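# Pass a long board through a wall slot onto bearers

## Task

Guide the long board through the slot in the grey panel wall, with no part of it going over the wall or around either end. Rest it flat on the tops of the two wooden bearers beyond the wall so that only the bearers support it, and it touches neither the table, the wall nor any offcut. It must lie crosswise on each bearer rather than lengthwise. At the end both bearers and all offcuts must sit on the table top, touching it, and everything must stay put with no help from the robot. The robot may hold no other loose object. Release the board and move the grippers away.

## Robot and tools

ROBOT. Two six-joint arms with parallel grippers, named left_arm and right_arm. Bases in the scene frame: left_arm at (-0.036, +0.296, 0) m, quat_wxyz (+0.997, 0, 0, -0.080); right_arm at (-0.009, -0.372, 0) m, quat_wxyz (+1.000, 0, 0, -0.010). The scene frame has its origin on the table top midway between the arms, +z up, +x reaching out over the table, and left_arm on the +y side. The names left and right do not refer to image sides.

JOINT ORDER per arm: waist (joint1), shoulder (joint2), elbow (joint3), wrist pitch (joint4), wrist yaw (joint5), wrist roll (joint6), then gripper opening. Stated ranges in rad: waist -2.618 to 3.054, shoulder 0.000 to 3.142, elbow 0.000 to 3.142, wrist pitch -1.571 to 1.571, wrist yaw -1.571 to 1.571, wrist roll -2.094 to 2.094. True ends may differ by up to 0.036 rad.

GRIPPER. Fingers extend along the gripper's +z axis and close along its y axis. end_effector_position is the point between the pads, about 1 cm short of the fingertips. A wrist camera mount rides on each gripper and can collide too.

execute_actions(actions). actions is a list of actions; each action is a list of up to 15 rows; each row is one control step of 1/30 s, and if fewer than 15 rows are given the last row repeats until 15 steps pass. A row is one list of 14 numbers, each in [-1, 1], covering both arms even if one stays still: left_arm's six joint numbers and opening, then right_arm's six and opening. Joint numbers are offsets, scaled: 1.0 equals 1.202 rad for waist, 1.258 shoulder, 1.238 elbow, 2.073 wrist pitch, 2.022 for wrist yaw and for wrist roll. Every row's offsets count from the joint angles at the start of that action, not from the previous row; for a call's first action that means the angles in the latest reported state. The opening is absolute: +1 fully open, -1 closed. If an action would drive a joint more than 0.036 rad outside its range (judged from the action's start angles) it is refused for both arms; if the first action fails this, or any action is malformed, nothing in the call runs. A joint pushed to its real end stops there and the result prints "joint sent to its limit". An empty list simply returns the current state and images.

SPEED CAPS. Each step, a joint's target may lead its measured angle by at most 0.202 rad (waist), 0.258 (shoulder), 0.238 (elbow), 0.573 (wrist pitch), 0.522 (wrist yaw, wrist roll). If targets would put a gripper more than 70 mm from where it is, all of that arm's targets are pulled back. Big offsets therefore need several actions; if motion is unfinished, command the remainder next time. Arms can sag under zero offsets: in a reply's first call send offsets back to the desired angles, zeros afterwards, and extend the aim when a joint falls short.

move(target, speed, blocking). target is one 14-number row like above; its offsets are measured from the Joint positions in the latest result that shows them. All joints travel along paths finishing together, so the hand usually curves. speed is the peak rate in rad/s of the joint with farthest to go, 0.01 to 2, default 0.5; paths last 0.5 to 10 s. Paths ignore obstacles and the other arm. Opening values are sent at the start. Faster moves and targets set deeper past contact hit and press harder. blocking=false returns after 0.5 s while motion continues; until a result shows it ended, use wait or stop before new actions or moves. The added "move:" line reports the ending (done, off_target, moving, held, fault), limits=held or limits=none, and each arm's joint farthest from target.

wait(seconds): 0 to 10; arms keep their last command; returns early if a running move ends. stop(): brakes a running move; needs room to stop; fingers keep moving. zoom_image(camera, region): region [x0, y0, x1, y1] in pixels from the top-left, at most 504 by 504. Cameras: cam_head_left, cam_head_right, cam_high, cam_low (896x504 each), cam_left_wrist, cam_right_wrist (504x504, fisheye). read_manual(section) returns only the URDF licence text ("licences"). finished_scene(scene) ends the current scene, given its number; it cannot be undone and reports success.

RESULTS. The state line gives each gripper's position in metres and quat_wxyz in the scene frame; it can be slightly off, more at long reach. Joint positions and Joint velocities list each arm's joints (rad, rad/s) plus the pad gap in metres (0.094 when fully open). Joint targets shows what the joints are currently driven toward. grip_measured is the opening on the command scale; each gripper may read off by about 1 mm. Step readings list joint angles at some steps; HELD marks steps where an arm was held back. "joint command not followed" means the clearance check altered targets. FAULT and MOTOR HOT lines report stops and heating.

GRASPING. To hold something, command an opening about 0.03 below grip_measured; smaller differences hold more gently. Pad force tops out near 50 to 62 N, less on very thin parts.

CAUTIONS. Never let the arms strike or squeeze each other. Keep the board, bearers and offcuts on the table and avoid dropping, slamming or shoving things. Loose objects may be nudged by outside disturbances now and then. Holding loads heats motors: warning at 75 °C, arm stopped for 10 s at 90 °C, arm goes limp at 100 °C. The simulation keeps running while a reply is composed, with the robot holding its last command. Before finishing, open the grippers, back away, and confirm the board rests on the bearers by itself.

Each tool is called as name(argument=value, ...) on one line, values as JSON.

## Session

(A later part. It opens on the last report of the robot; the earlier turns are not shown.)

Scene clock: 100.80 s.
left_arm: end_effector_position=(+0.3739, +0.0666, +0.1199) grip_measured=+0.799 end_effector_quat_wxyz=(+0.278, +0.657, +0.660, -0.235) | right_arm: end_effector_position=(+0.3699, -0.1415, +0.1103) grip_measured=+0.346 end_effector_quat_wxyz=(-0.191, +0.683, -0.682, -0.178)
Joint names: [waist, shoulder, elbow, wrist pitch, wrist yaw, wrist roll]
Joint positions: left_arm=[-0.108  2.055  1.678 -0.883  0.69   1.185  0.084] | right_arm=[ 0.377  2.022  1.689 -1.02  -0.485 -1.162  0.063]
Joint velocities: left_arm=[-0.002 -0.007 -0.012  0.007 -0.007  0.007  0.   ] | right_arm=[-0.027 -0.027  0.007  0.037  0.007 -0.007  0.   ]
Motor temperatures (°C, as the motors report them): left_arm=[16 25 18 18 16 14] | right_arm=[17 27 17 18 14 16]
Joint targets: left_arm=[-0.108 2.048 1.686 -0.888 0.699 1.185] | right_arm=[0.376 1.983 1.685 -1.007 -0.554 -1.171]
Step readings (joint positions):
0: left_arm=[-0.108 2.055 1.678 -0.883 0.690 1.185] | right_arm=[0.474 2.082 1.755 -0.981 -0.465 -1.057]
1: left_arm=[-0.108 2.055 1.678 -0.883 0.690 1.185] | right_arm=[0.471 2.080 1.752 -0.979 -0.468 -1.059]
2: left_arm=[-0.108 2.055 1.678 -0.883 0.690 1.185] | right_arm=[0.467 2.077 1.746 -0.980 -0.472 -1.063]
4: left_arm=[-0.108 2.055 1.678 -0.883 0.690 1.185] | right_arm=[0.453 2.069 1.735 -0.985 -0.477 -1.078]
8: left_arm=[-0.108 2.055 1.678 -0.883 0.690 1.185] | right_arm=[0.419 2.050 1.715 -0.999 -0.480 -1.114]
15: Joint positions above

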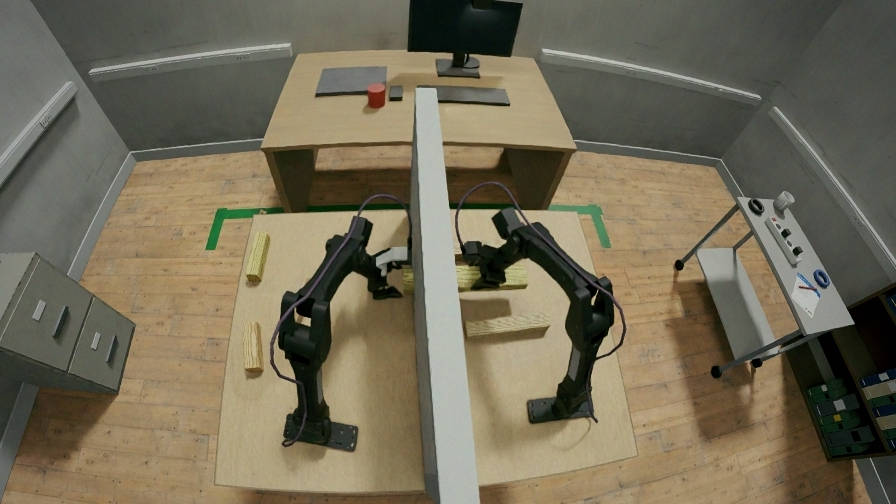

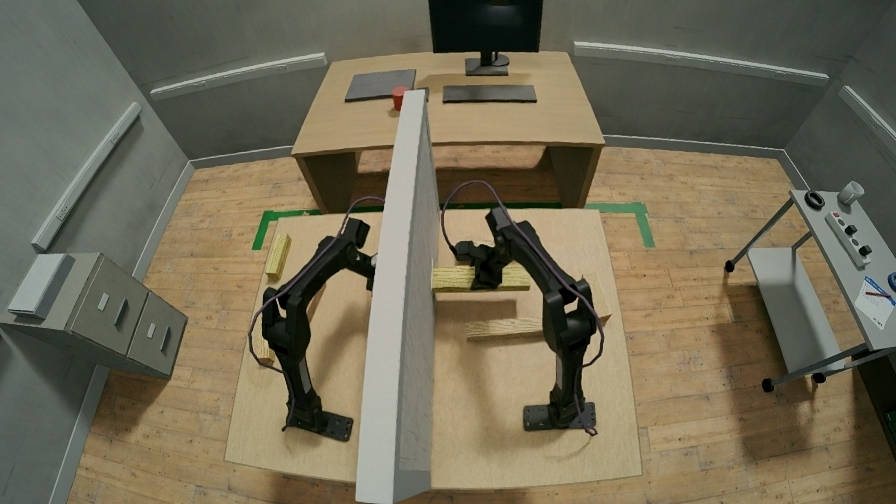

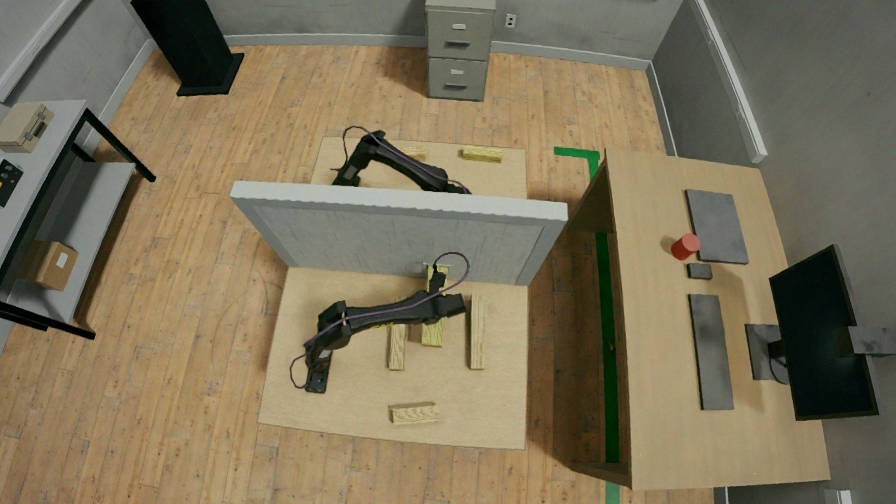

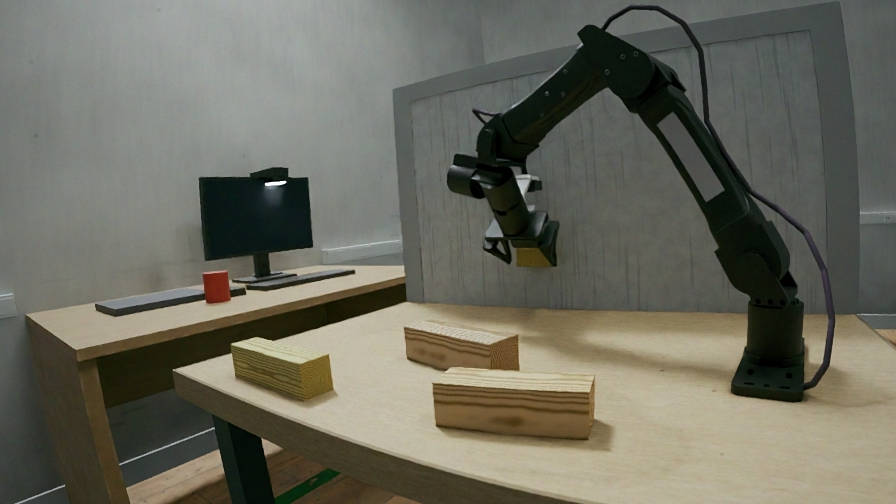

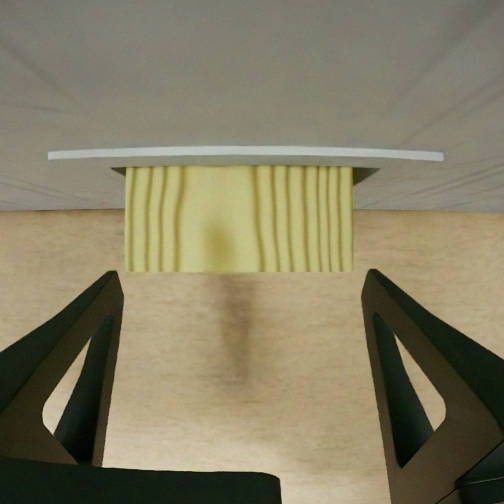

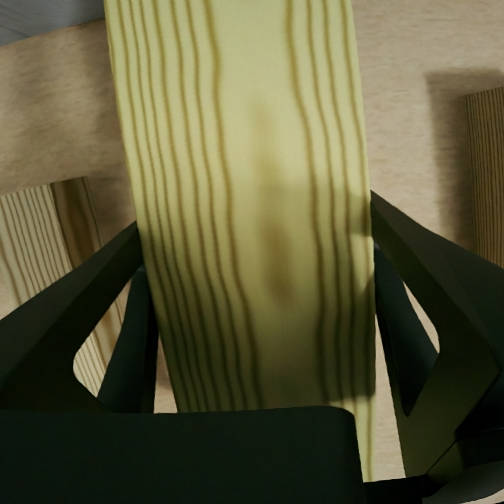

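execute_actions(actions=[[[0.02,-0.0056,0.0065,-0.0024,0.004,0,0.8,-0.0692,-0.0427,-0.0191,0.0009,-0.0313,-0.0206,0.05],[0.03,-0.0056,0.0065,-0.0024,0.004,0,0.8,-0.0681,-0.0476,-0.0253,-0.0063,-0.0341,-0.0397,0.05],[0.042,-0.0056,0.0065,-0.0024,0.004,0,0.8,-0.0882,-0.0535,-0.0334,-0.0151,-0.0371,-0.0623,0.05],[0.055,-0.0056,0.0065,-0.0024,0.004,0,0.8,-0.0899,-0.0595,-0.0415,-0.0255,-0.0421,-0.0865,0.05],[0.068,-0.0056,0.0065,-0.0024,0.004,0,0.8,-0.0950,-0.0628,-0.0464,-0.0310,-0.0465,-0.0981,0.05],[0.081,-0.0056,0.0065,-0.0024,0.004,0,0.8,-0.1126,-0.0664,-0.0517,-0.0367,-0.0479,-0.1096,0.05],[0.094,-0.0056,0.0065,-0.0024,0.004,0,0.8,-0.1294,-0.0695,-0.0563,-0.0425,-0.0492,-0.1212,0.05],[0.107,-0.0056,0.0065,-0.0024,0.004,0,0.8,-0.1461,-0.0720,-0.0601,-0.0485,-0.0503,-0.1328,0.05],[0.12,-0.0056,0.0065,-0.0024,0.004,0,0.8,-0.1628,-0.0740,-0.0632,-0.0546,-0.0515,-0.1443,0.05],[0.133,-0.0056,0.0065,-0.0024,0.004,0,0.8,-0.1795,-0.0756,-0.0654,-0.0608,-0.0525,-0.1559,0.05],[0.145,-0.0056,0.0065,-0.0024,0.004,0,0.8,-0.1963,-0.0766,-0.0669,-0.0672,-0.0559,-0.1675,0.05],[0.155,-0.0056,0.0065,-0.0024,0.004,0,0.8,-0.1978,-0.0771,-0.0676,-0.0732,-0.0592,-0.1778,0.05],[0.16,-0.0056,0.0065,-0.0024,0.004,0,0.8,-0.1862,-0.0770,-0.0675,-0.0709,-0.0590,-0.1732,0.05],[0.162,-0.0056,0.0065,-0.0024,0.004,0,0.8,-0.1908,-0.0769,-0.0675,-0.0674,-0.0562,-0.1651,0.05],[0.163,-0.0056,0.0065,-0.0024,0.004,0,0.8,-0.2030,-0.0766,-0.0674,-0.0567,-0.0524,-0.1432,0.05]]])

Scene clock: 104.30 s.
left_arm: end_effector_position=(+0.4111, +0.1522, +0.1197) grip_measured=+0.799 end_effector_quat_wxyz=(+0.300, +0.588, +0.722, -0.206) | right_arm: end_effector_position=(+0.3673, -0.2391, +0.1092) grip_measured=+0.346 end_effector_quat_wxyz=(-0.187, +0.688, -0.679, -0.177)
Joint names: [waist, shoulder, elbow, wrist pitch, wrist yaw, wrist roll]
Joint positions: left_arm=[ 0.091  2.055  1.678 -0.883  0.688  1.185  0.084] | right_arm=[ 0.136  1.964  1.61  -1.141 -0.515 -1.45   0.063]
Joint velocities: left_arm=[ 0.217 -0.012 -0.007 -0.051 -0.095  0.007 -0.001] | right_arm=[-0.061 -0.027 -0.032 -0.051 -0.051 -0.037 -0.001]
Motor temperatures (°C, as the motors report them): left_arm=[16 25 18 18 16 14] | right_arm=[17 28 17 18 14 16]
Joint targets: left_arm=[0.088 2.048 1.686 -0.888 0.698 1.185] | right_arm=[0.133 1.925 1.605 -1.138 -0.590 -1.452]
Step readings (joint positions):
0: left_arm=[-0.108 2.055 1.678 -0.883 0.690 1.185] | right_arm=[0.377 2.022 1.689 -1.021 -0.488 -1.164]
1: left_arm=[-0.107 2.055 1.678 -0.883 0.690 1.185] | right_arm=[0.370 2.020 1.685 -1.020 -0.492 -1.170]
2: left_arm=[-0.104 2.055 1.678 -0.883 0.690 1.185] | right_arm=[0.359 2.015 1.677 -1.021 -0.499 -1.182]
4: left_arm=[-0.088 2.055 1.678 -0.883 0.690 1.185] | right_arm=[0.321 2.003 1.658 -1.033 -0.506 -1.225]
8: left_arm=[-0.023 2.055 1.678 -0.883 0.690 1.185] | right_arm=[0.236 1.980 1.628 -1.076 -0.508 -1.324]
15: Joint positions above

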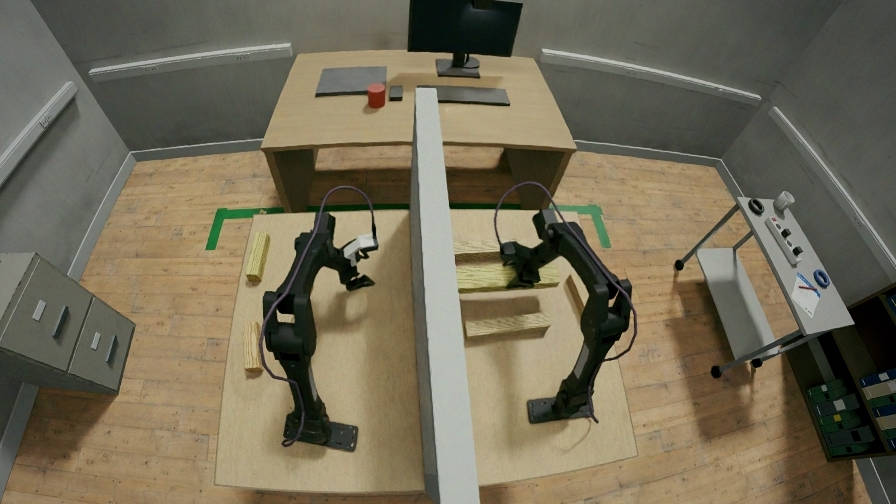

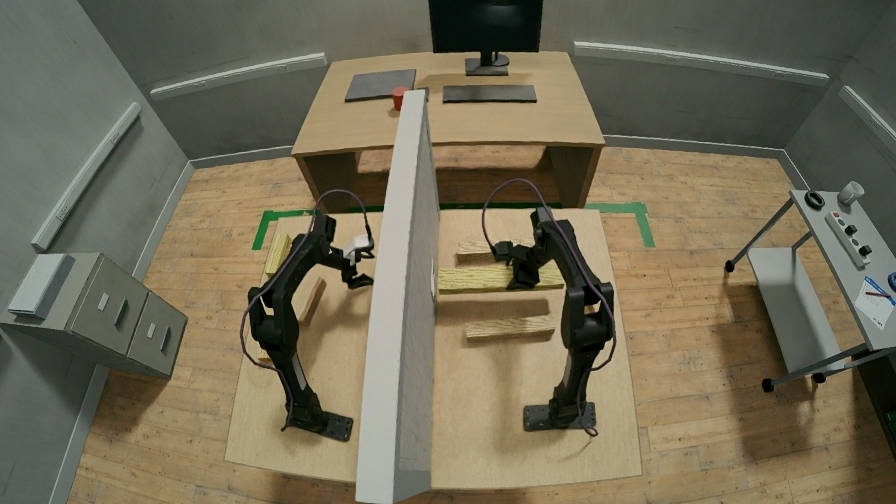

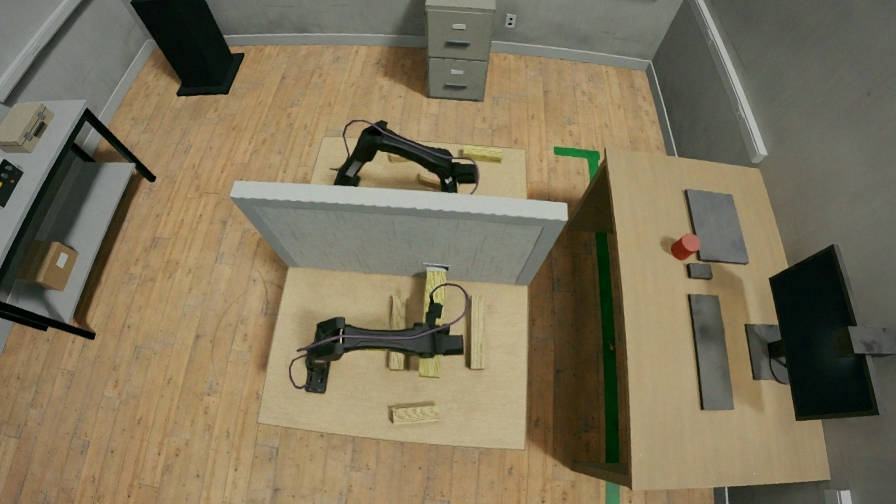

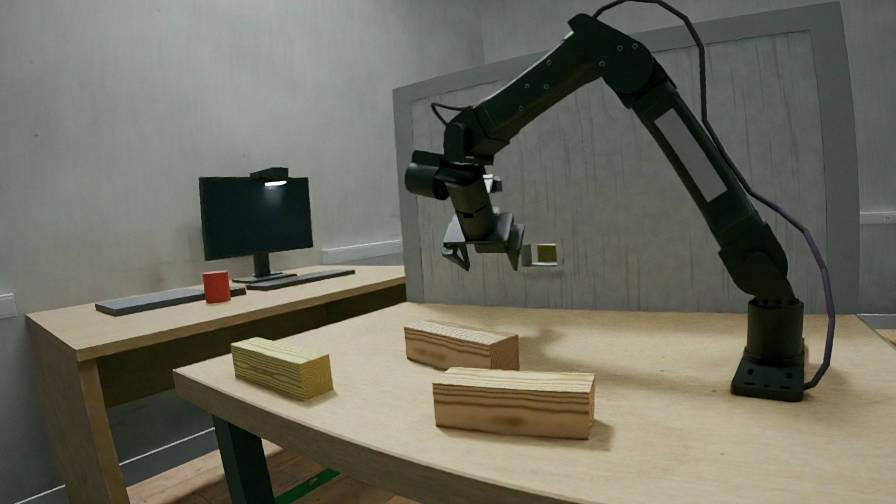

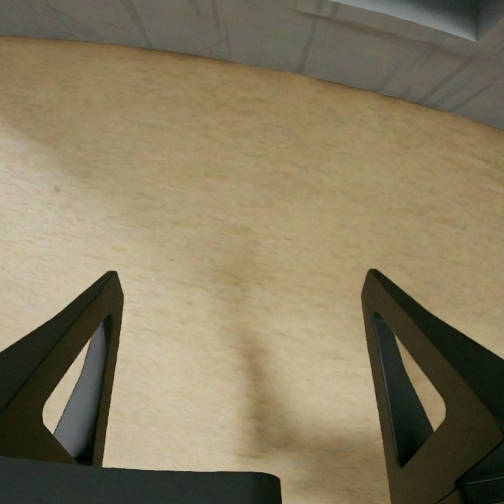

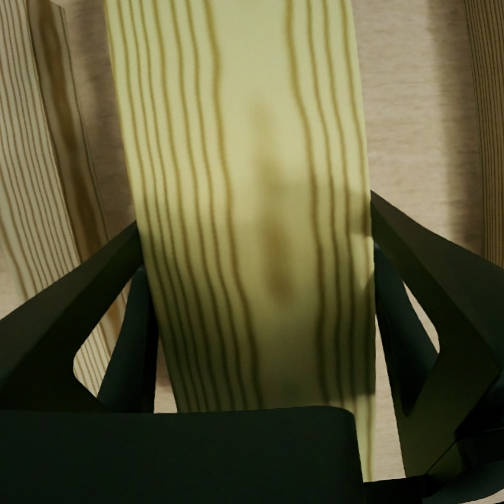

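execute_actions(actions=[])

Scene clock: 104.80 s.
left_arm: end_effector_position=(+0.4119, +0.1545, +0.1196) grip_measured=+0.799 end_effector_quat_wxyz=(+0.300, +0.587, +0.724, -0.205) | right_arm: end_effector_position=(+0.3673, -0.2390, +0.1095) grip_measured=+0.346 end_effector_quat_wxyz=(-0.188, +0.687, -0.679, -0.179)
Joint names: [waist, shoulder, elbow, wrist pitch, wrist yaw, wrist roll]
Joint positions: left_arm=[ 0.096  2.055  1.678 -0.883  0.687  1.185  0.084] | right_arm=[ 0.134  1.964  1.61  -1.141 -0.519 -1.45   0.063]
Joint velocities: left_arm=[ 0.022 -0.022 -0.022 -0.051 -0.051 -0.007 -0.001] | right_arm=[-0.007 -0.002  0.002 -0.007 -0.081 -0.022 -0.   ]
Motor temperatures (°C, as the motors report them): left_arm=[16 25 18 18 16 14] | right_arm=[17 28 17 18 14 16]
Joint targets: left_arm=[0.088 2.048 1.686 -0.888 0.698 1.185] | right_arm=[0.133 1.925 1.606 -1.138 -0.591 -1.452]

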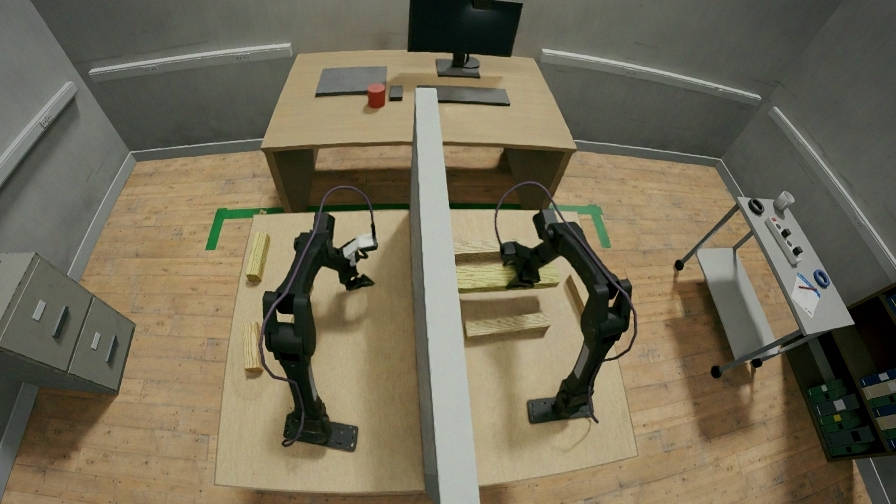

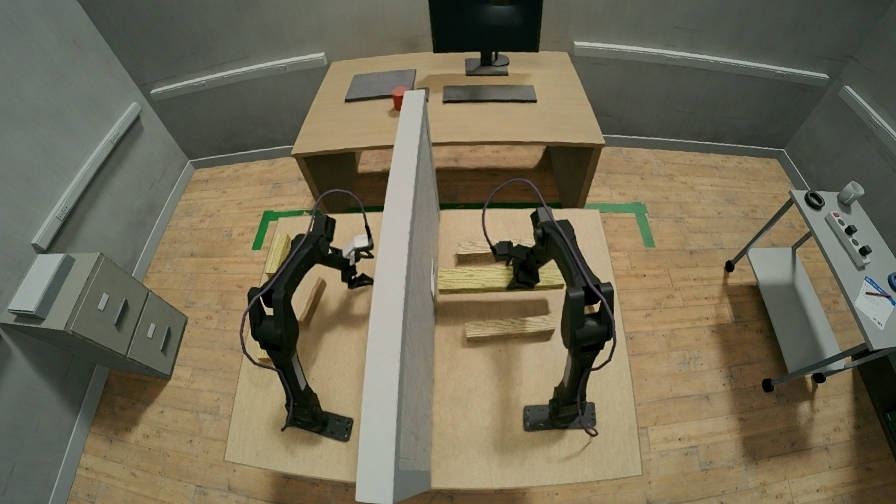

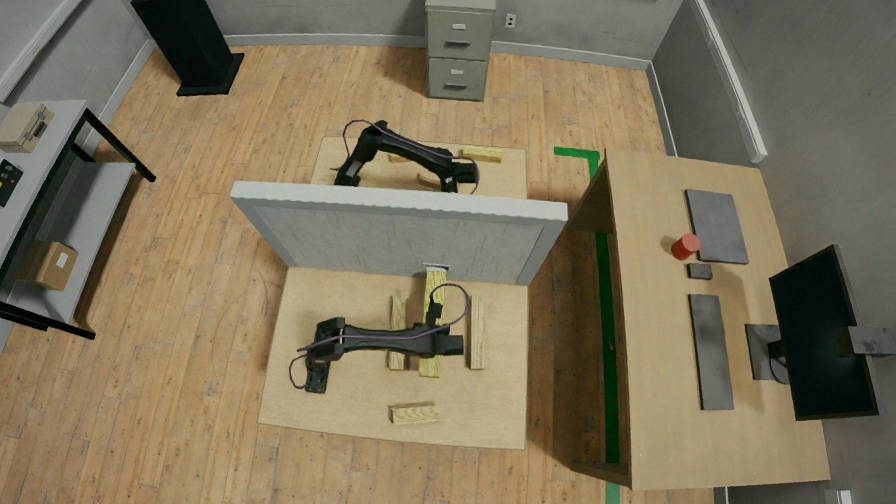

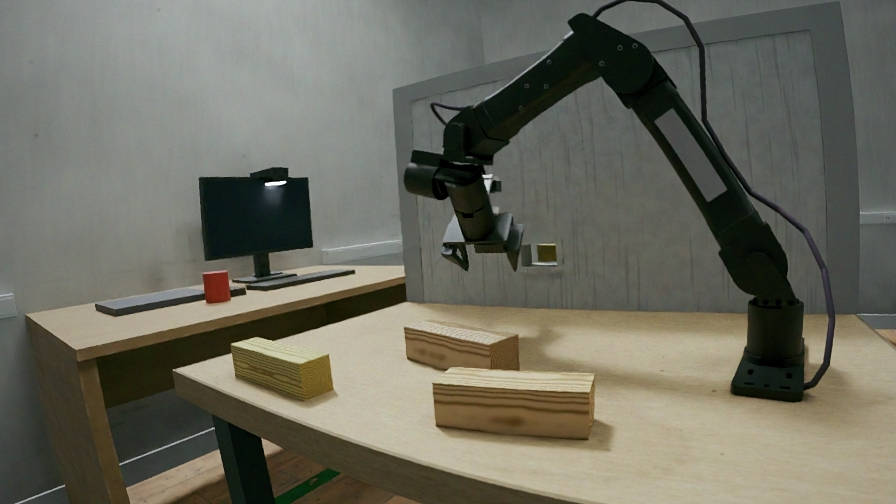

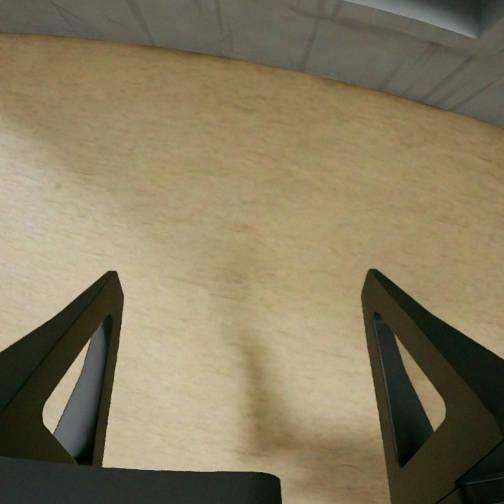

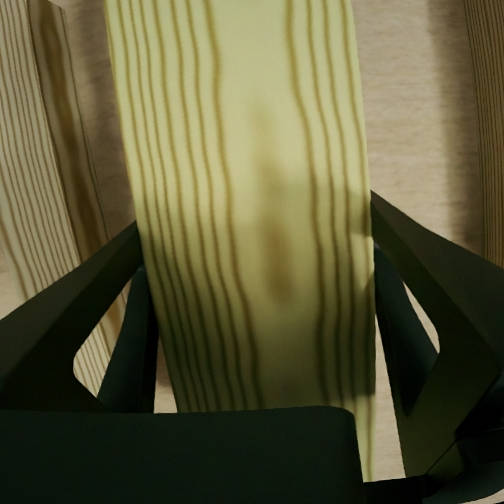

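zoom_image(camera="cam_high", region=[340, 230, 540, 430])

zoom_image(camera="cam_head_right", region=[400, 200, 620, 380])

Region (340, 230, 540, 430) of cam_high's 896x504 image, scaled by 2.520, with more detail than that image has.

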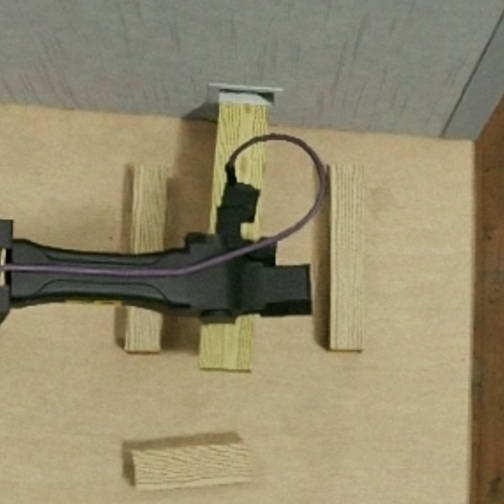

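Region (400, 200, 620, 380) of cam_head_right's 896x504 image, scaled by 2.291, with more detail than that image has; it fills the top 412 rows of this view, and the rest is white.

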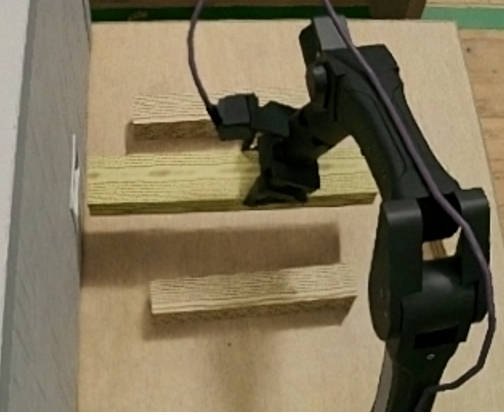

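execute_actions(actions=[[[0,-0.0056,0.0065,-0.0024,0.004,0,0.8, 0,-0.0538,-0.0320,0.0247,-0.0224,0.0321,0.05],
[0,-0.0056,0.0065,-0.0024,0.004,0,0.8, 0.0017,-0.0692,-0.0518,0.0454,-0.0182,0.0635,0.05],
[0,-0.0056,0.0065,-0.0024,0.004,0,0.8, 0.0033,-0.0849,-0.0724,0.0699,-0.0130,0.0998,0.05],
[0,-0.0056,0.0065,-0.0024,0.004,0,0.8, 0.0053,-0.1031,-0.0961,0.0974,-0.0074,0.1402,0.05],
[0,-0.0056,0.0065,-0.0024,0.004,0,0.8, 0.0071,-0.1143,-0.1120,0.1101,-0.0026,0.1596,0.05],
[0,-0.0056,0.0065,-0.0024,0.004,0,0.8, 0.0112,-0.1283,-0.1317,0.1223,0.0031,0.1803,0.05],
[0,-0.0056,0.0065,-0.0024,0.004,0,0.8, 0.0119,-0.1404,-0.1494,0.1345,0.0089,0.2009,0.05],
[0,-0.0056,0.0065,-0.0024,0.004,0,0.8, 0.0146,-0.1525,-0.1656,0.1467,0.0149,0.2215,0.05],
[0,-0.0056,0.0065,-0.0024,0.004,0,0.8, 0.0172,-0.1646,-0.1818,0.1589,0.0209,0.2421,0.05],
[0,-0.0056,0.0065,-0.0024,0.004,0,0.8, 0.0199,-0.1767,-0.1981,0.1712,0.0269,0.2628,0.05],
[0,-0.0056,0.0065,-0.0024,0.004,0,0.8, 0.0225,-0.1888,-0.2139,0.1834,0.0328,0.2834,0.05],
[0,-0.0056,0.0065,-0.0024,0.004,0,0.8, 0.0252,-0.2010,-0.2301,0.1940,0.0408,0.3041,0.05],
[0,-0.0056,0.0065,-0.0024,0.004,0,0.8, 0.0279,-0.2130,-0.2464,0.2039,0.0494,0.3247,0.05],
[0,-0.0056,0.0065,-0.0024,0.004,0,0.8, 0.0311,-0.2224,-0.2607,0.2137,0.0582,0.3454,0.05],
[0,-0.0056,0.0065,-0.0024,0.004,0,0.8, 0.0364,-0.2318,-0.2732,0.2233,0.0671,0.3660,0.05]],
[[0,-0.0056,0.0065,-0.0024,0.004,0,0.8, 0.0241,-0.0644,-0.0414,0.0721,0.0236,0.1113,0.05],
[0,-0.0056,0.0065,-0.0024,0.004,0,0.8, 0.0295,-0.0738,-0.0538,0.0818,0.0325,0.1319,0.05],
[0,-0.0056,0.0065,-0.0024,0.004,0,0.8, 0.0348,-0.0831,-0.0663,0.0915,0.0415,0.1526,0.05],
[0,-0.0056,0.0065,-0.0024,0.004,0,0.8, 0.0402,-0.0925,-0.0784,0.0998,0.0518,0.1729,0.05],
[0,-0.0056,0.0065,-0.0024,0.004,0,0.8, 0.0455,-0.1019,-0.0910,0.1075,0.0629,0.1932,0.05],
[0,-0.0056,0.0065,-0.0024,0.004,0,0.8, 0.0514,-0.1074,-0.1019,0.1150,0.0740,0.2134,0.05],
[0,-0.0056,0.0065,-0.0024,0.004,0,0.8, 0.0588,-0.1129,-0.1114,0.1224,0.0852,0.2336,0.05],
[0,-0.0056,0.0065,-0.0024,0.004,0,0.8, 0.0663,-0.1184,-0.1204,0.1299,0.0964,0.2538,0.05],
[0,-0.0056,0.0065,-0.0024,0.004,0,0.8, 0.0734,-0.1238,-0.1300,0.1373,0.1076,0.2740,0.05],
[0,-0.0056,0.0065,-0.0024,0.004,0,0.8, 0.0808,-0.1293,-0.1394,0.1447,0.1188,0.2942,0.05],
[0,-0.0056,0.0065,-0.0024,0.004,0,0.8, 0.0879,-0.1348,-0.1489,0.1513,0.1308,0.3142,0.05],
[0,-0.0056,0.0065,-0.0024,0.004,0,0.8, 0.0953,-0.1403,-0.1579,0.1572,0.1432,0.3342,0.05],
[0,-0.0056,0.0065,-0.0024,0.004,0,0.8, 0.1031,-0.1432,-0.1666,0.1624,0.1555,0.3541,0.05],
[0,-0.0056,0.0065,-0.0024,0.004,0,0.8, 0.1113,-0.1455,-0.1738,0.1671,0.1680,0.3740,0.05],
[0,-0.0056,0.0065,-0.0024,0.004,0,0.8, 0.1200,-0.1472,-0.1805,0.1712,0.1805,0.3940,0.05]],
[[0,-0.0056,0.0065,-0.0024,0.004,0,0.8, 0.0329,-0.0366,-0.0203,0.0584,0.0579,0.1076,0.05],
[0,-0.0056,0.0065,-0.0024,0.004,0,0.8, 0.0416,-0.0370,-0.0256,0.0617,0.0703,0.1275,0.05],
[0,-0.0056,0.0065,-0.0024,0.004,0,0.8, 0.0498,-0.0320,-0.0303,0.0642,0.0827,0.1475,0.05],
[0,-0.0056,0.0065,-0.0024,0.004,0,0.8, 0.0581,-0.0255,-0.0339,0.0662,0.0951,0.1675,0.05],
[0,-0.0056,0.0065,-0.0024,0.004,0,0.8, 0.0668,-0.0184,-0.0372,0.0672,0.1075,0.1874,0.05],
[0,-0.0056,0.0065,-0.0024,0.004,0,0.8, 0.0755,-0.0124,-0.0393,0.0672,0.1197,0.2074,0.05],
[0,-0.0056,0.0065,-0.0024,0.004,0,0.8, 0.0841,-0.0094,-0.0402,0.0672,0.1321,0.2274,0.05],
[0,-0.0056,0.0065,-0.0024,0.004,0,0.8, 0.0928,-0.0061,-0.0402,0.0672,0.1444,0.2474,0.05],
[0,-0.0056,0.0065,-0.0024,0.004,0,0.8, 0.1014,-0.0024,-0.0380,0.0672,0.1567,0.2674,0.05],
[0,-0.0056,0.0065,-0.0024,0.004,0,0.8, 0.1101,0.0020,-0.0355,0.0672,0.1690,0.2874,0.05],
[0,-0.0056,0.0065,-0.0024,0.004,0,0.8, 0.1187,0.0068,-0.0339,0.0660,0.1813,0.3074,0.05],
[0,-0.0056,0.0065,-0.0024,0.004,0,0.8, 0.1195,0.0110,-0.0339,0.0650,0.1931,0.3264,0.05],
[0,-0.0056,0.0065,-0.0024,0.004,0,0.8, 0.1136,0.0099,-0.0339,0.0644,0.1897,0.3194,0.05],
[0,-0.0056,0.0065,-0.0024,0.004,0,0.8, 0.1141,0.0094,-0.0339,0.0644,0.1835,0.3084,0.05],
[0,-0.0056,0.0065,-0.0024,0.004,0,0.8, 0.1196,0.0056,-0.0339,0.0644,0.1612,0.2719,0.05]]])

Scene clock: 116.57 s.
left_arm: end_effector_position=(+0.4119, +0.1545, +0.1196) grip_measured=+0.799 end_effector_quat_wxyz=(+0.300, +0.587, +0.724, -0.205) | right_arm: end_effector_position=(+0.3621, -0.2516, +0.0864) grip_measured=+0.347 end_effector_quat_wxyz=(+0.265, -0.032, +0.964, +0.001)
Joint names: [waist, shoulder, elbow, wrist pitch, wrist yaw, wrist roll]
Joint positions: left_arm=[ 0.096  2.055  1.678 -0.883  0.687  1.185  0.084] | right_arm=[ 0.413  1.611  1.042 -0.494  0.178  0.279  0.063]
Joint velocities: left_arm=[-0.007 -0.002 -0.002  0.022  0.022 -0.066  0.001] | right_arm=[-0.007  0.027  0.007 -0.095  0.022 -0.037  0.   ]
Motor temperatures (°C, as the motors report them): left_arm=[16 25 18 18 16 14] | right_arm=[17 28 17 18 15 16]
Joint targets: left_arm=[0.096 2.048 1.686 -0.888 0.695 1.185] | right_arm=[0.423 1.596 1.052 -0.428 0.202 0.284]
Step readings (joint positions; steps 1 to 15: 1st action; 16 to 30: 2nd action; 31 to 45: 3rd action):
0: left_arm=[0.096 2.055 1.678 -0.883 0.687 1.185] | right_arm=[0.134 1.964 1.610 -1.141 -0.519 -1.450]
1: left_arm=[0.096 2.055 1.678 -0.883 0.687 1.185] | right_arm=[0.134 1.959 1.602 -1.131 -0.519 -1.440]
2: left_arm=[0.096 2.055 1.678 -0.883 0.687 1.185] | right_arm=[0.134 1.948 1.585 -1.114 -0.517 -1.420]
4: left_arm=[0.096 2.055 1.678 -0.883 0.687 1.185] | right_arm=[0.134 1.914 1.535 -1.069 -0.508 -1.349]
8: left_arm=[0.096 2.055 1.678 -0.883 0.687 1.185] | right_arm=[0.136 1.837 1.441 -0.970 -0.477 -1.181]
15: left_arm=[0.096 2.055 1.678 -0.883 0.687 1.185] | right_arm=[0.160 1.730 1.303 -0.805 -0.403 -0.888]
16: left_arm=[0.096 2.055 1.678 -0.883 0.687 1.185] | right_arm=[0.166 1.716 1.284 -0.784 -0.388 -0.846]
17: left_arm=[0.096 2.055 1.678 -0.883 0.687 1.185] | right_arm=[0.172 1.702 1.264 -0.763 -0.370 -0.803]
19: left_arm=[0.096 2.055 1.678 -0.883 0.687 1.185] | right_arm=[0.187 1.674 1.230 -0.727 -0.337 -0.719]
23: left_arm=[0.096 2.055 1.678 -0.883 0.687 1.185] | right_arm=[0.218 1.630 1.173 -0.662 -0.267 -0.553]
30: left_arm=[0.096 2.055 1.678 -0.883 0.687 1.185] | right_arm=[0.279 1.589 1.094 -0.561 -0.124 -0.266]
31: left_arm=[0.096 2.055 1.678 -0.883 0.687 1.185] | right_arm=[0.289 1.586 1.084 -0.550 -0.100 -0.225]
32: left_arm=[0.096 2.055 1.678 -0.883 0.687 1.185] | right_arm=[0.300 1.584 1.075 -0.540 -0.077 -0.183]
34: left_arm=[0.096 2.055 1.678 -0.883 0.687 1.185] | right_arm=[0.323 1.584 1.061 -0.523 -0.031 -0.102]
38: left_arm=[0.096 2.055 1.678 -0.883 0.687 1.185] | right_arm=[0.365 1.585 1.042 -0.507 0.059 0.061]
45: Joint positions above

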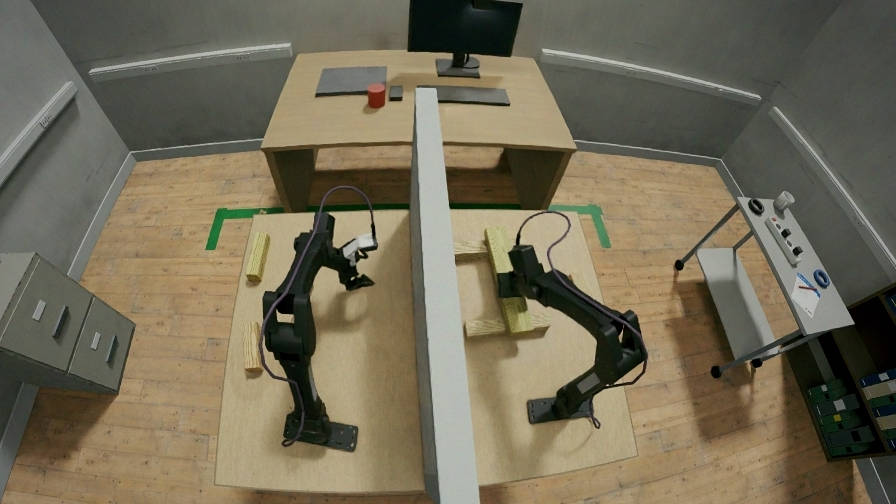

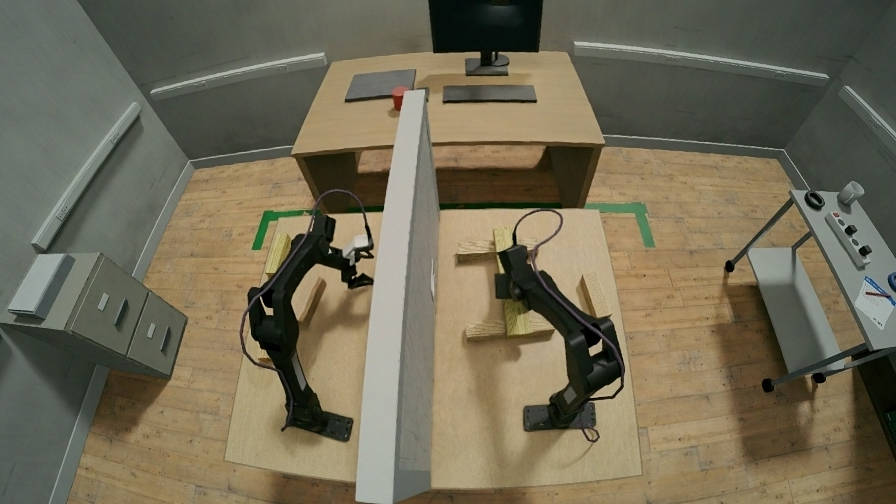

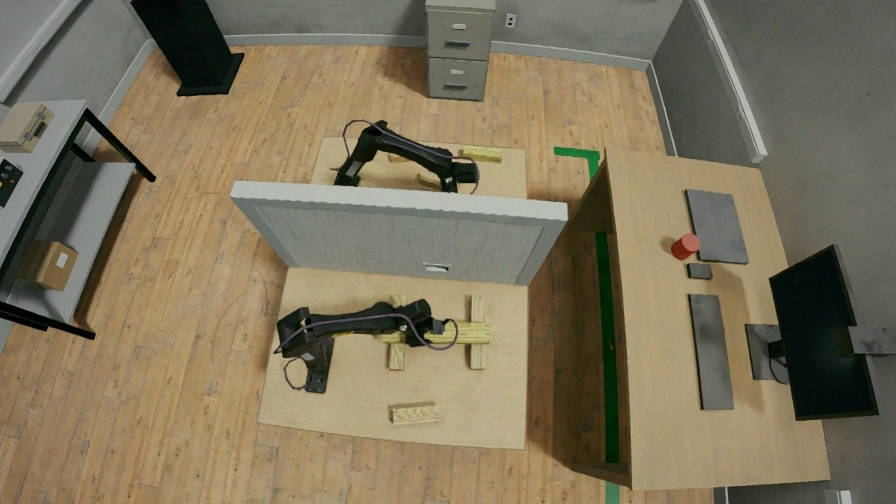

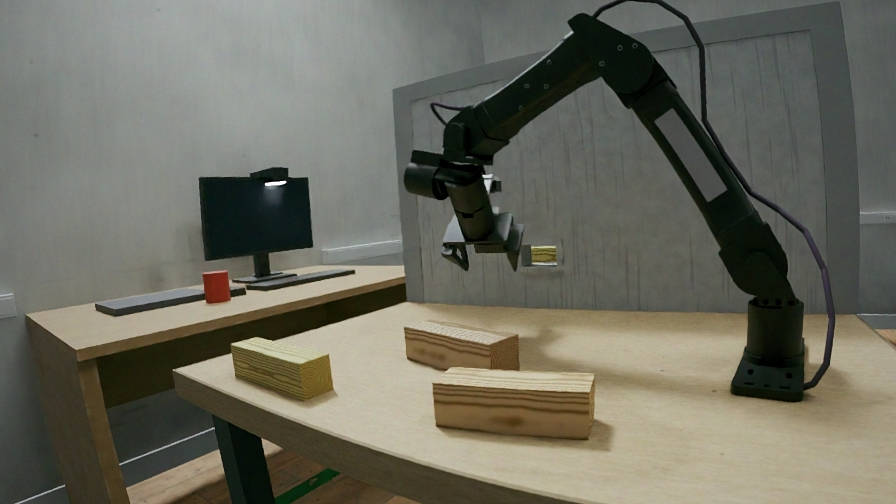

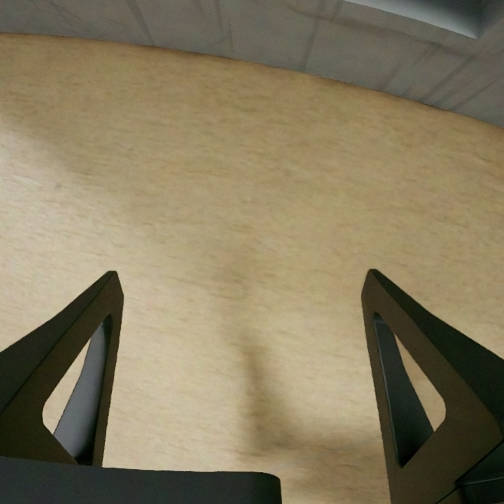

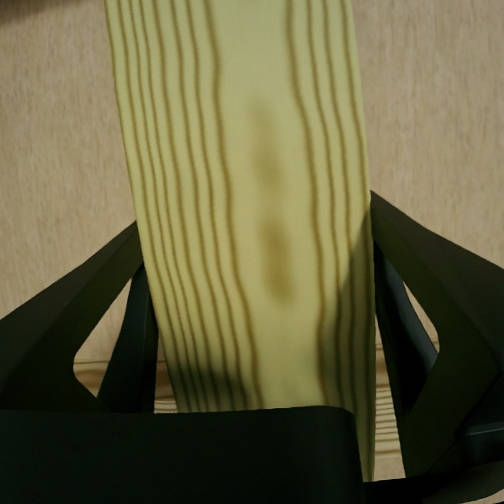

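zoom_image(camera="cam_high", region=[350, 270, 530, 430])

zoom_image(camera="cam_head_left", region=[430, 200, 610, 360])

Region (350, 270, 530, 430) of cam_high's 896x504 image, scaled by 2.800, with more detail than that image has.

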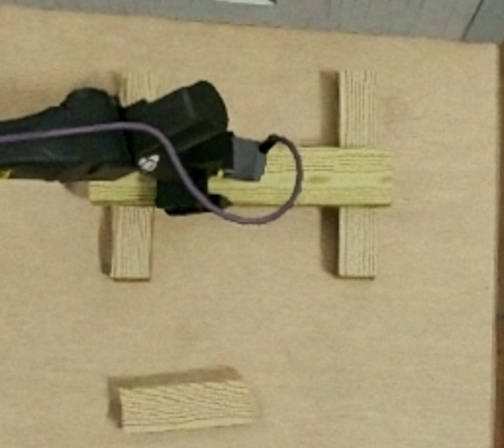

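Region (430, 200, 610, 360) of cam_head_left's 896x504 image, scaled by 2.800, with more detail than that image has.

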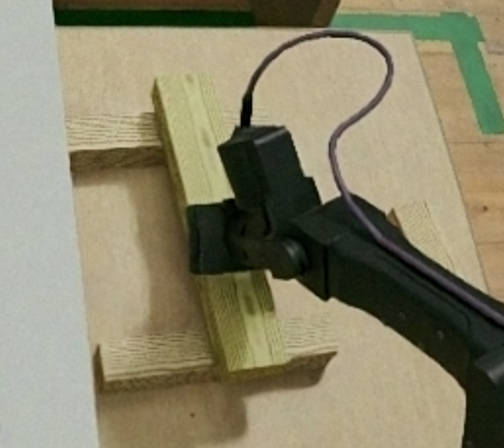

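execute_actions(actions=[[[0,-0.0056,0.0065,-0.0024,0.004,0,0.8, 0.0025,-0.0046,-0.0035,0.0380,0.0074,0.0025,0.05],
[0,-0.0056,0.0065,-0.0024,0.004,0,0.8, 0.0025,-0.0019,-0.0056,0.0415,0.0074,0.0025,0.05],
[0,-0.0056,0.0065,-0.0024,0.004,0,0.8, 0.0025,-0.0010,-0.0057,0.0456,0.0074,0.0025,0.05],
[0,-0.0056,0.0065,-0.0024,0.004,0,0.8, 0.0025,0.0021,-0.0083,0.0503,0.0074,0.0025,0.05],
[0,-0.0056,0.0065,-0.0024,0.004,0,0.8, 0.0025,0.0042,-0.0101,0.0526,0.0074,0.0025,0.05],
[0,-0.0056,0.0065,-0.0024,0.004,0,0.8, 0.0025,0.0068,-0.0123,0.0549,0.0074,0.0025,0.05],
[0,-0.0056,0.0065,-0.0024,0.004,0,0.8, 0.0025,0.0094,-0.0145,0.0572,0.0074,0.0025,0.05],
[0,-0.0056,0.0065,-0.0024,0.004,0,0.8, 0.0025,0.0114,-0.0163,0.0595,0.0074,0.0025,0.05],
[0,-0.0056,0.0065,-0.0024,0.004,0,0.8, 0.0025,0.0128,-0.0176,0.0603,0.0074,0.0025,0.05],
[0,-0.0056,0.0065,-0.0024,0.004,0,0.8, 0.0025,0.0141,-0.0187,0.0608,0.0074,0.0025,0.05],
[0,-0.0056,0.0065,-0.0024,0.004,0,0.8, 0.0025,0.0149,-0.0196,0.0611,0.0074,0.0025,0.05],
[0,-0.0056,0.0065,-0.0024,0.004,0,0.8, 0.0025,0.0155,-0.0202,0.0610,0.0074,0.0025,0.05],
[0,-0.0056,0.0065,-0.0024,0.004,0,0.8, 0.0025,0.0161,-0.0208,0.0606,0.0074,0.0025,0.05],
[0,-0.0056,0.0065,-0.0024,0.004,0,0.8, 0.0025,0.0169,-0.0216,0.0608,0.0074,0.0025,0.05],
[0,-0.0056,0.0065,-0.0024,0.004,0,0.8, 0.0025,0.0176,-0.0222,0.0615,0.0074,0.0025,0.05]],
[[0,-0.0056,0.0065,-0.0024,0.004,0,0.8, 0.0025,-0.0083,-0.0013,0.0402,0.0074,0.0015,0.05],
[0,-0.0056,0.0065,-0.0024,0.004,0,0.8, 0.0025,-0.0077,-0.0023,0.0408,0.0074,0.0015,0.05],
[0,-0.0056,0.0065,-0.0024,0.004,0,0.8, 0.0025,-0.0071,-0.0035,0.0410,0.0074,0.0015,0.05],
[0,-0.0056,0.0065,-0.0024,0.004,0,0.8, 0.0025,-0.0064,-0.0045,0.0410,0.0074,0.0015,0.05],
[0,-0.0056,0.0065,-0.0024,0.004,0,0.8, 0.0025,-0.0059,-0.0056,0.0391,0.0074,0.0015,0.05],
[0,-0.0056,0.0065,-0.0024,0.004,0,0.8, 0.0025,-0.0052,-0.0066,0.0357,0.0067,0.0015,0.05],
[0,-0.0056,0.0065,-0.0024,0.004,0,0.8, 0.0025,-0.0046,-0.0077,0.0323,0.0059,0.0015,0.05],
[0,-0.0056,0.0065,-0.0024,0.004,0,0.8, 0.0025,-0.0040,-0.0087,0.0289,0.0052,0.0015,0.05],
[0,-0.0056,0.0065,-0.0024,0.004,0,0.8, 0.0025,-0.0032,-0.0089,0.0256,0.0044,0.0015,0.05],
[0,-0.0056,0.0065,-0.0024,0.004,0,0.8, 0.0025,-0.0024,-0.0089,0.0222,0.0037,0.0015,0.05],
[0,-0.0056,0.0065,-0.0024,0.004,0,0.8, 0.0025,-0.0016,-0.0078,0.0188,0.0030,0.0015,0.05],
[0,-0.0056,0.0065,-0.0024,0.004,0,0.8, 0.0025,-0.0008,-0.0066,0.0154,0.0022,0.0015,0.05],
[0,-0.0056,0.0065,-0.0024,0.004,0,0.8, 0.0025,0.0000,-0.0055,0.0121,0.0015,0.0015,0.05],
[0,-0.0056,0.0065,-0.0024,0.004,0,0.8, 0.0025,0.0008,-0.0044,0.0087,0.0007,0.0015,0.05],
[0,-0.0056,0.0065,-0.0024,0.004,0,0.8, 0.0025,0.0016,-0.0032,0.0058,0.0000,0.0015,0.05]]])

Scene clock: 120.73 s.
left_arm: end_effector_position=(+0.4119, +0.1545, +0.1196) grip_measured=+0.799 end_effector_quat_wxyz=(+0.300, +0.587, +0.724, -0.205) | right_arm: end_effector_position=(+0.3620, -0.2516, +0.0680) grip_measured=+0.347 end_effector_quat_wxyz=(+0.260, -0.032, +0.965, -0.001)
Joint names: [waist, shoulder, elbow, wrist pitch, wrist yaw, wrist roll]
Joint positions: left_arm=[ 0.096  2.055  1.678 -0.883  0.687  1.185  0.084] | right_arm=[ 0.414  1.643  1.004 -0.433  0.18   0.28   0.063]
Joint velocities: left_arm=[ 0.012 -0.012  0.002  0.007 -0.007 -0.037 -0.001] | right_arm=[-0.012 -0.007 -0.007 -0.051 -0.022 -0.066  0.001]
Motor temperatures (°C, as the motors report them): left_arm=[16 25 18 18 16 14] | right_arm=[17 28 17 19 15 16]
Joint targets: left_arm=[0.096 2.048 1.686 -0.888 0.695 1.185] | right_arm=[0.417 1.645 1.009 -0.427 0.180 0.283]
Step readings (joint positions; steps 1 to 15: 1st action; 16 to 30: 2nd action):
0: left_arm=[0.096 2.055 1.678 -0.883 0.687 1.185] | right_arm=[0.414 1.611 1.042 -0.491 0.180 0.280]
1: left_arm=[0.096 2.055 1.678 -0.883 0.687 1.185] | right_arm=[0.414 1.611 1.042 -0.490 0.180 0.280]
2: left_arm=[0.096 2.055 1.678 -0.883 0.687 1.185] | right_arm=[0.414 1.611 1.042 -0.488 0.180 0.280]
4: left_arm=[0.096 2.055 1.678 -0.883 0.687 1.185] | right_arm=[0.414 1.612 1.042 -0.481 0.180 0.280]
8: left_arm=[0.096 2.055 1.678 -0.883 0.687 1.185] | right_arm=[0.414 1.623 1.033 -0.449 0.180 0.280]
15: left_arm=[0.096 2.055 1.678 -0.883 0.687 1.185] | right_arm=[0.414 1.643 1.013 -0.439 0.180 0.280]
16: left_arm=[0.096 2.055 1.678 -0.883 0.687 1.185] | right_arm=[0.414 1.643 1.012 -0.438 0.180 0.280]
17: left_arm=[0.096 2.055 1.678 -0.883 0.687 1.185] | right_arm=[0.414 1.643 1.010 -0.435 0.180 0.280]
19: left_arm=[0.096 2.055 1.678 -0.883 0.687 1.185] | right_arm=[0.414 1.643 1.008 -0.430 0.180 0.280]
23: left_arm=[0.096 2.055 1.678 -0.883 0.687 1.185] | right_arm=[0.414 1.643 1.006 -0.427 0.180 0.280]
30: Joint positions above

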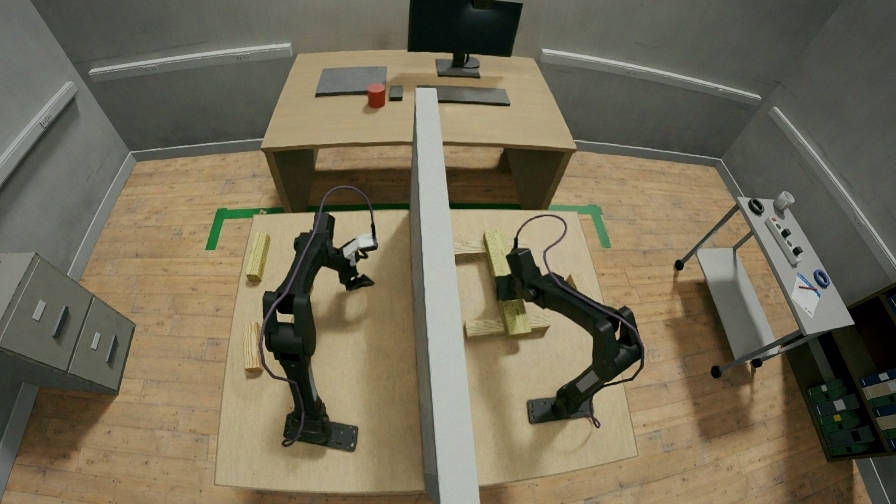

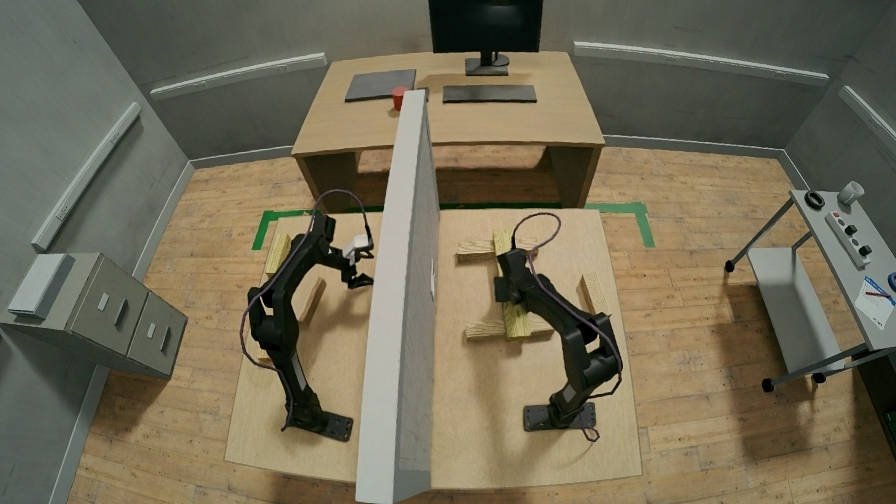

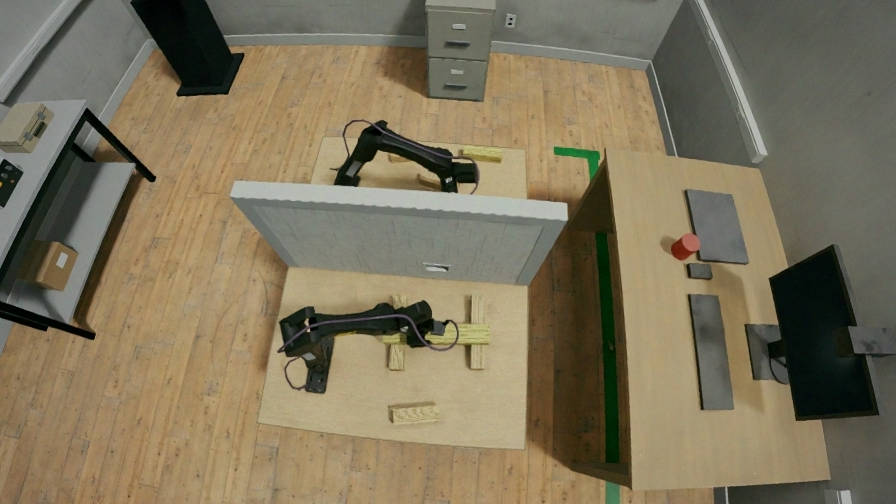

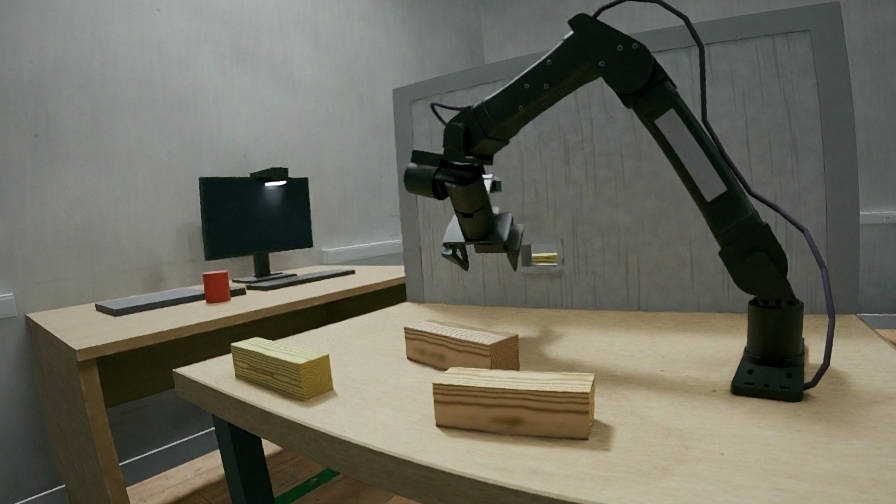

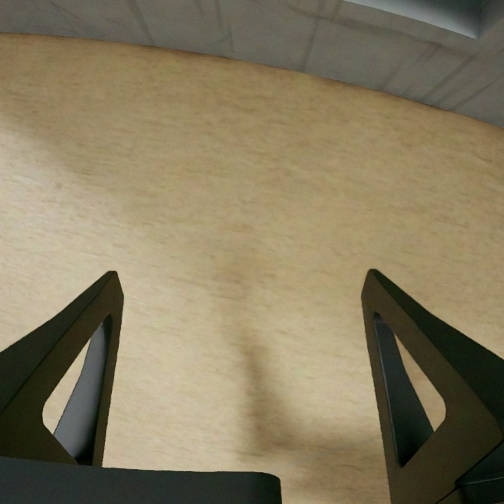

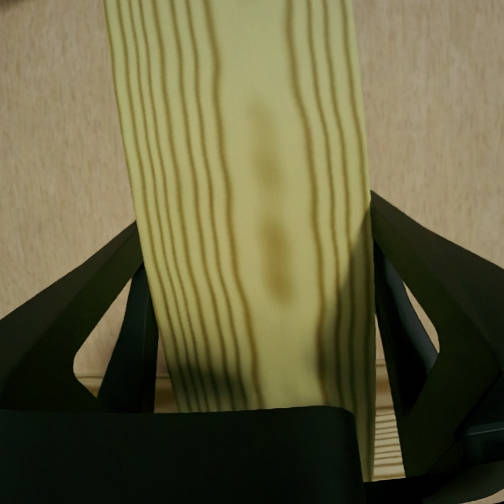

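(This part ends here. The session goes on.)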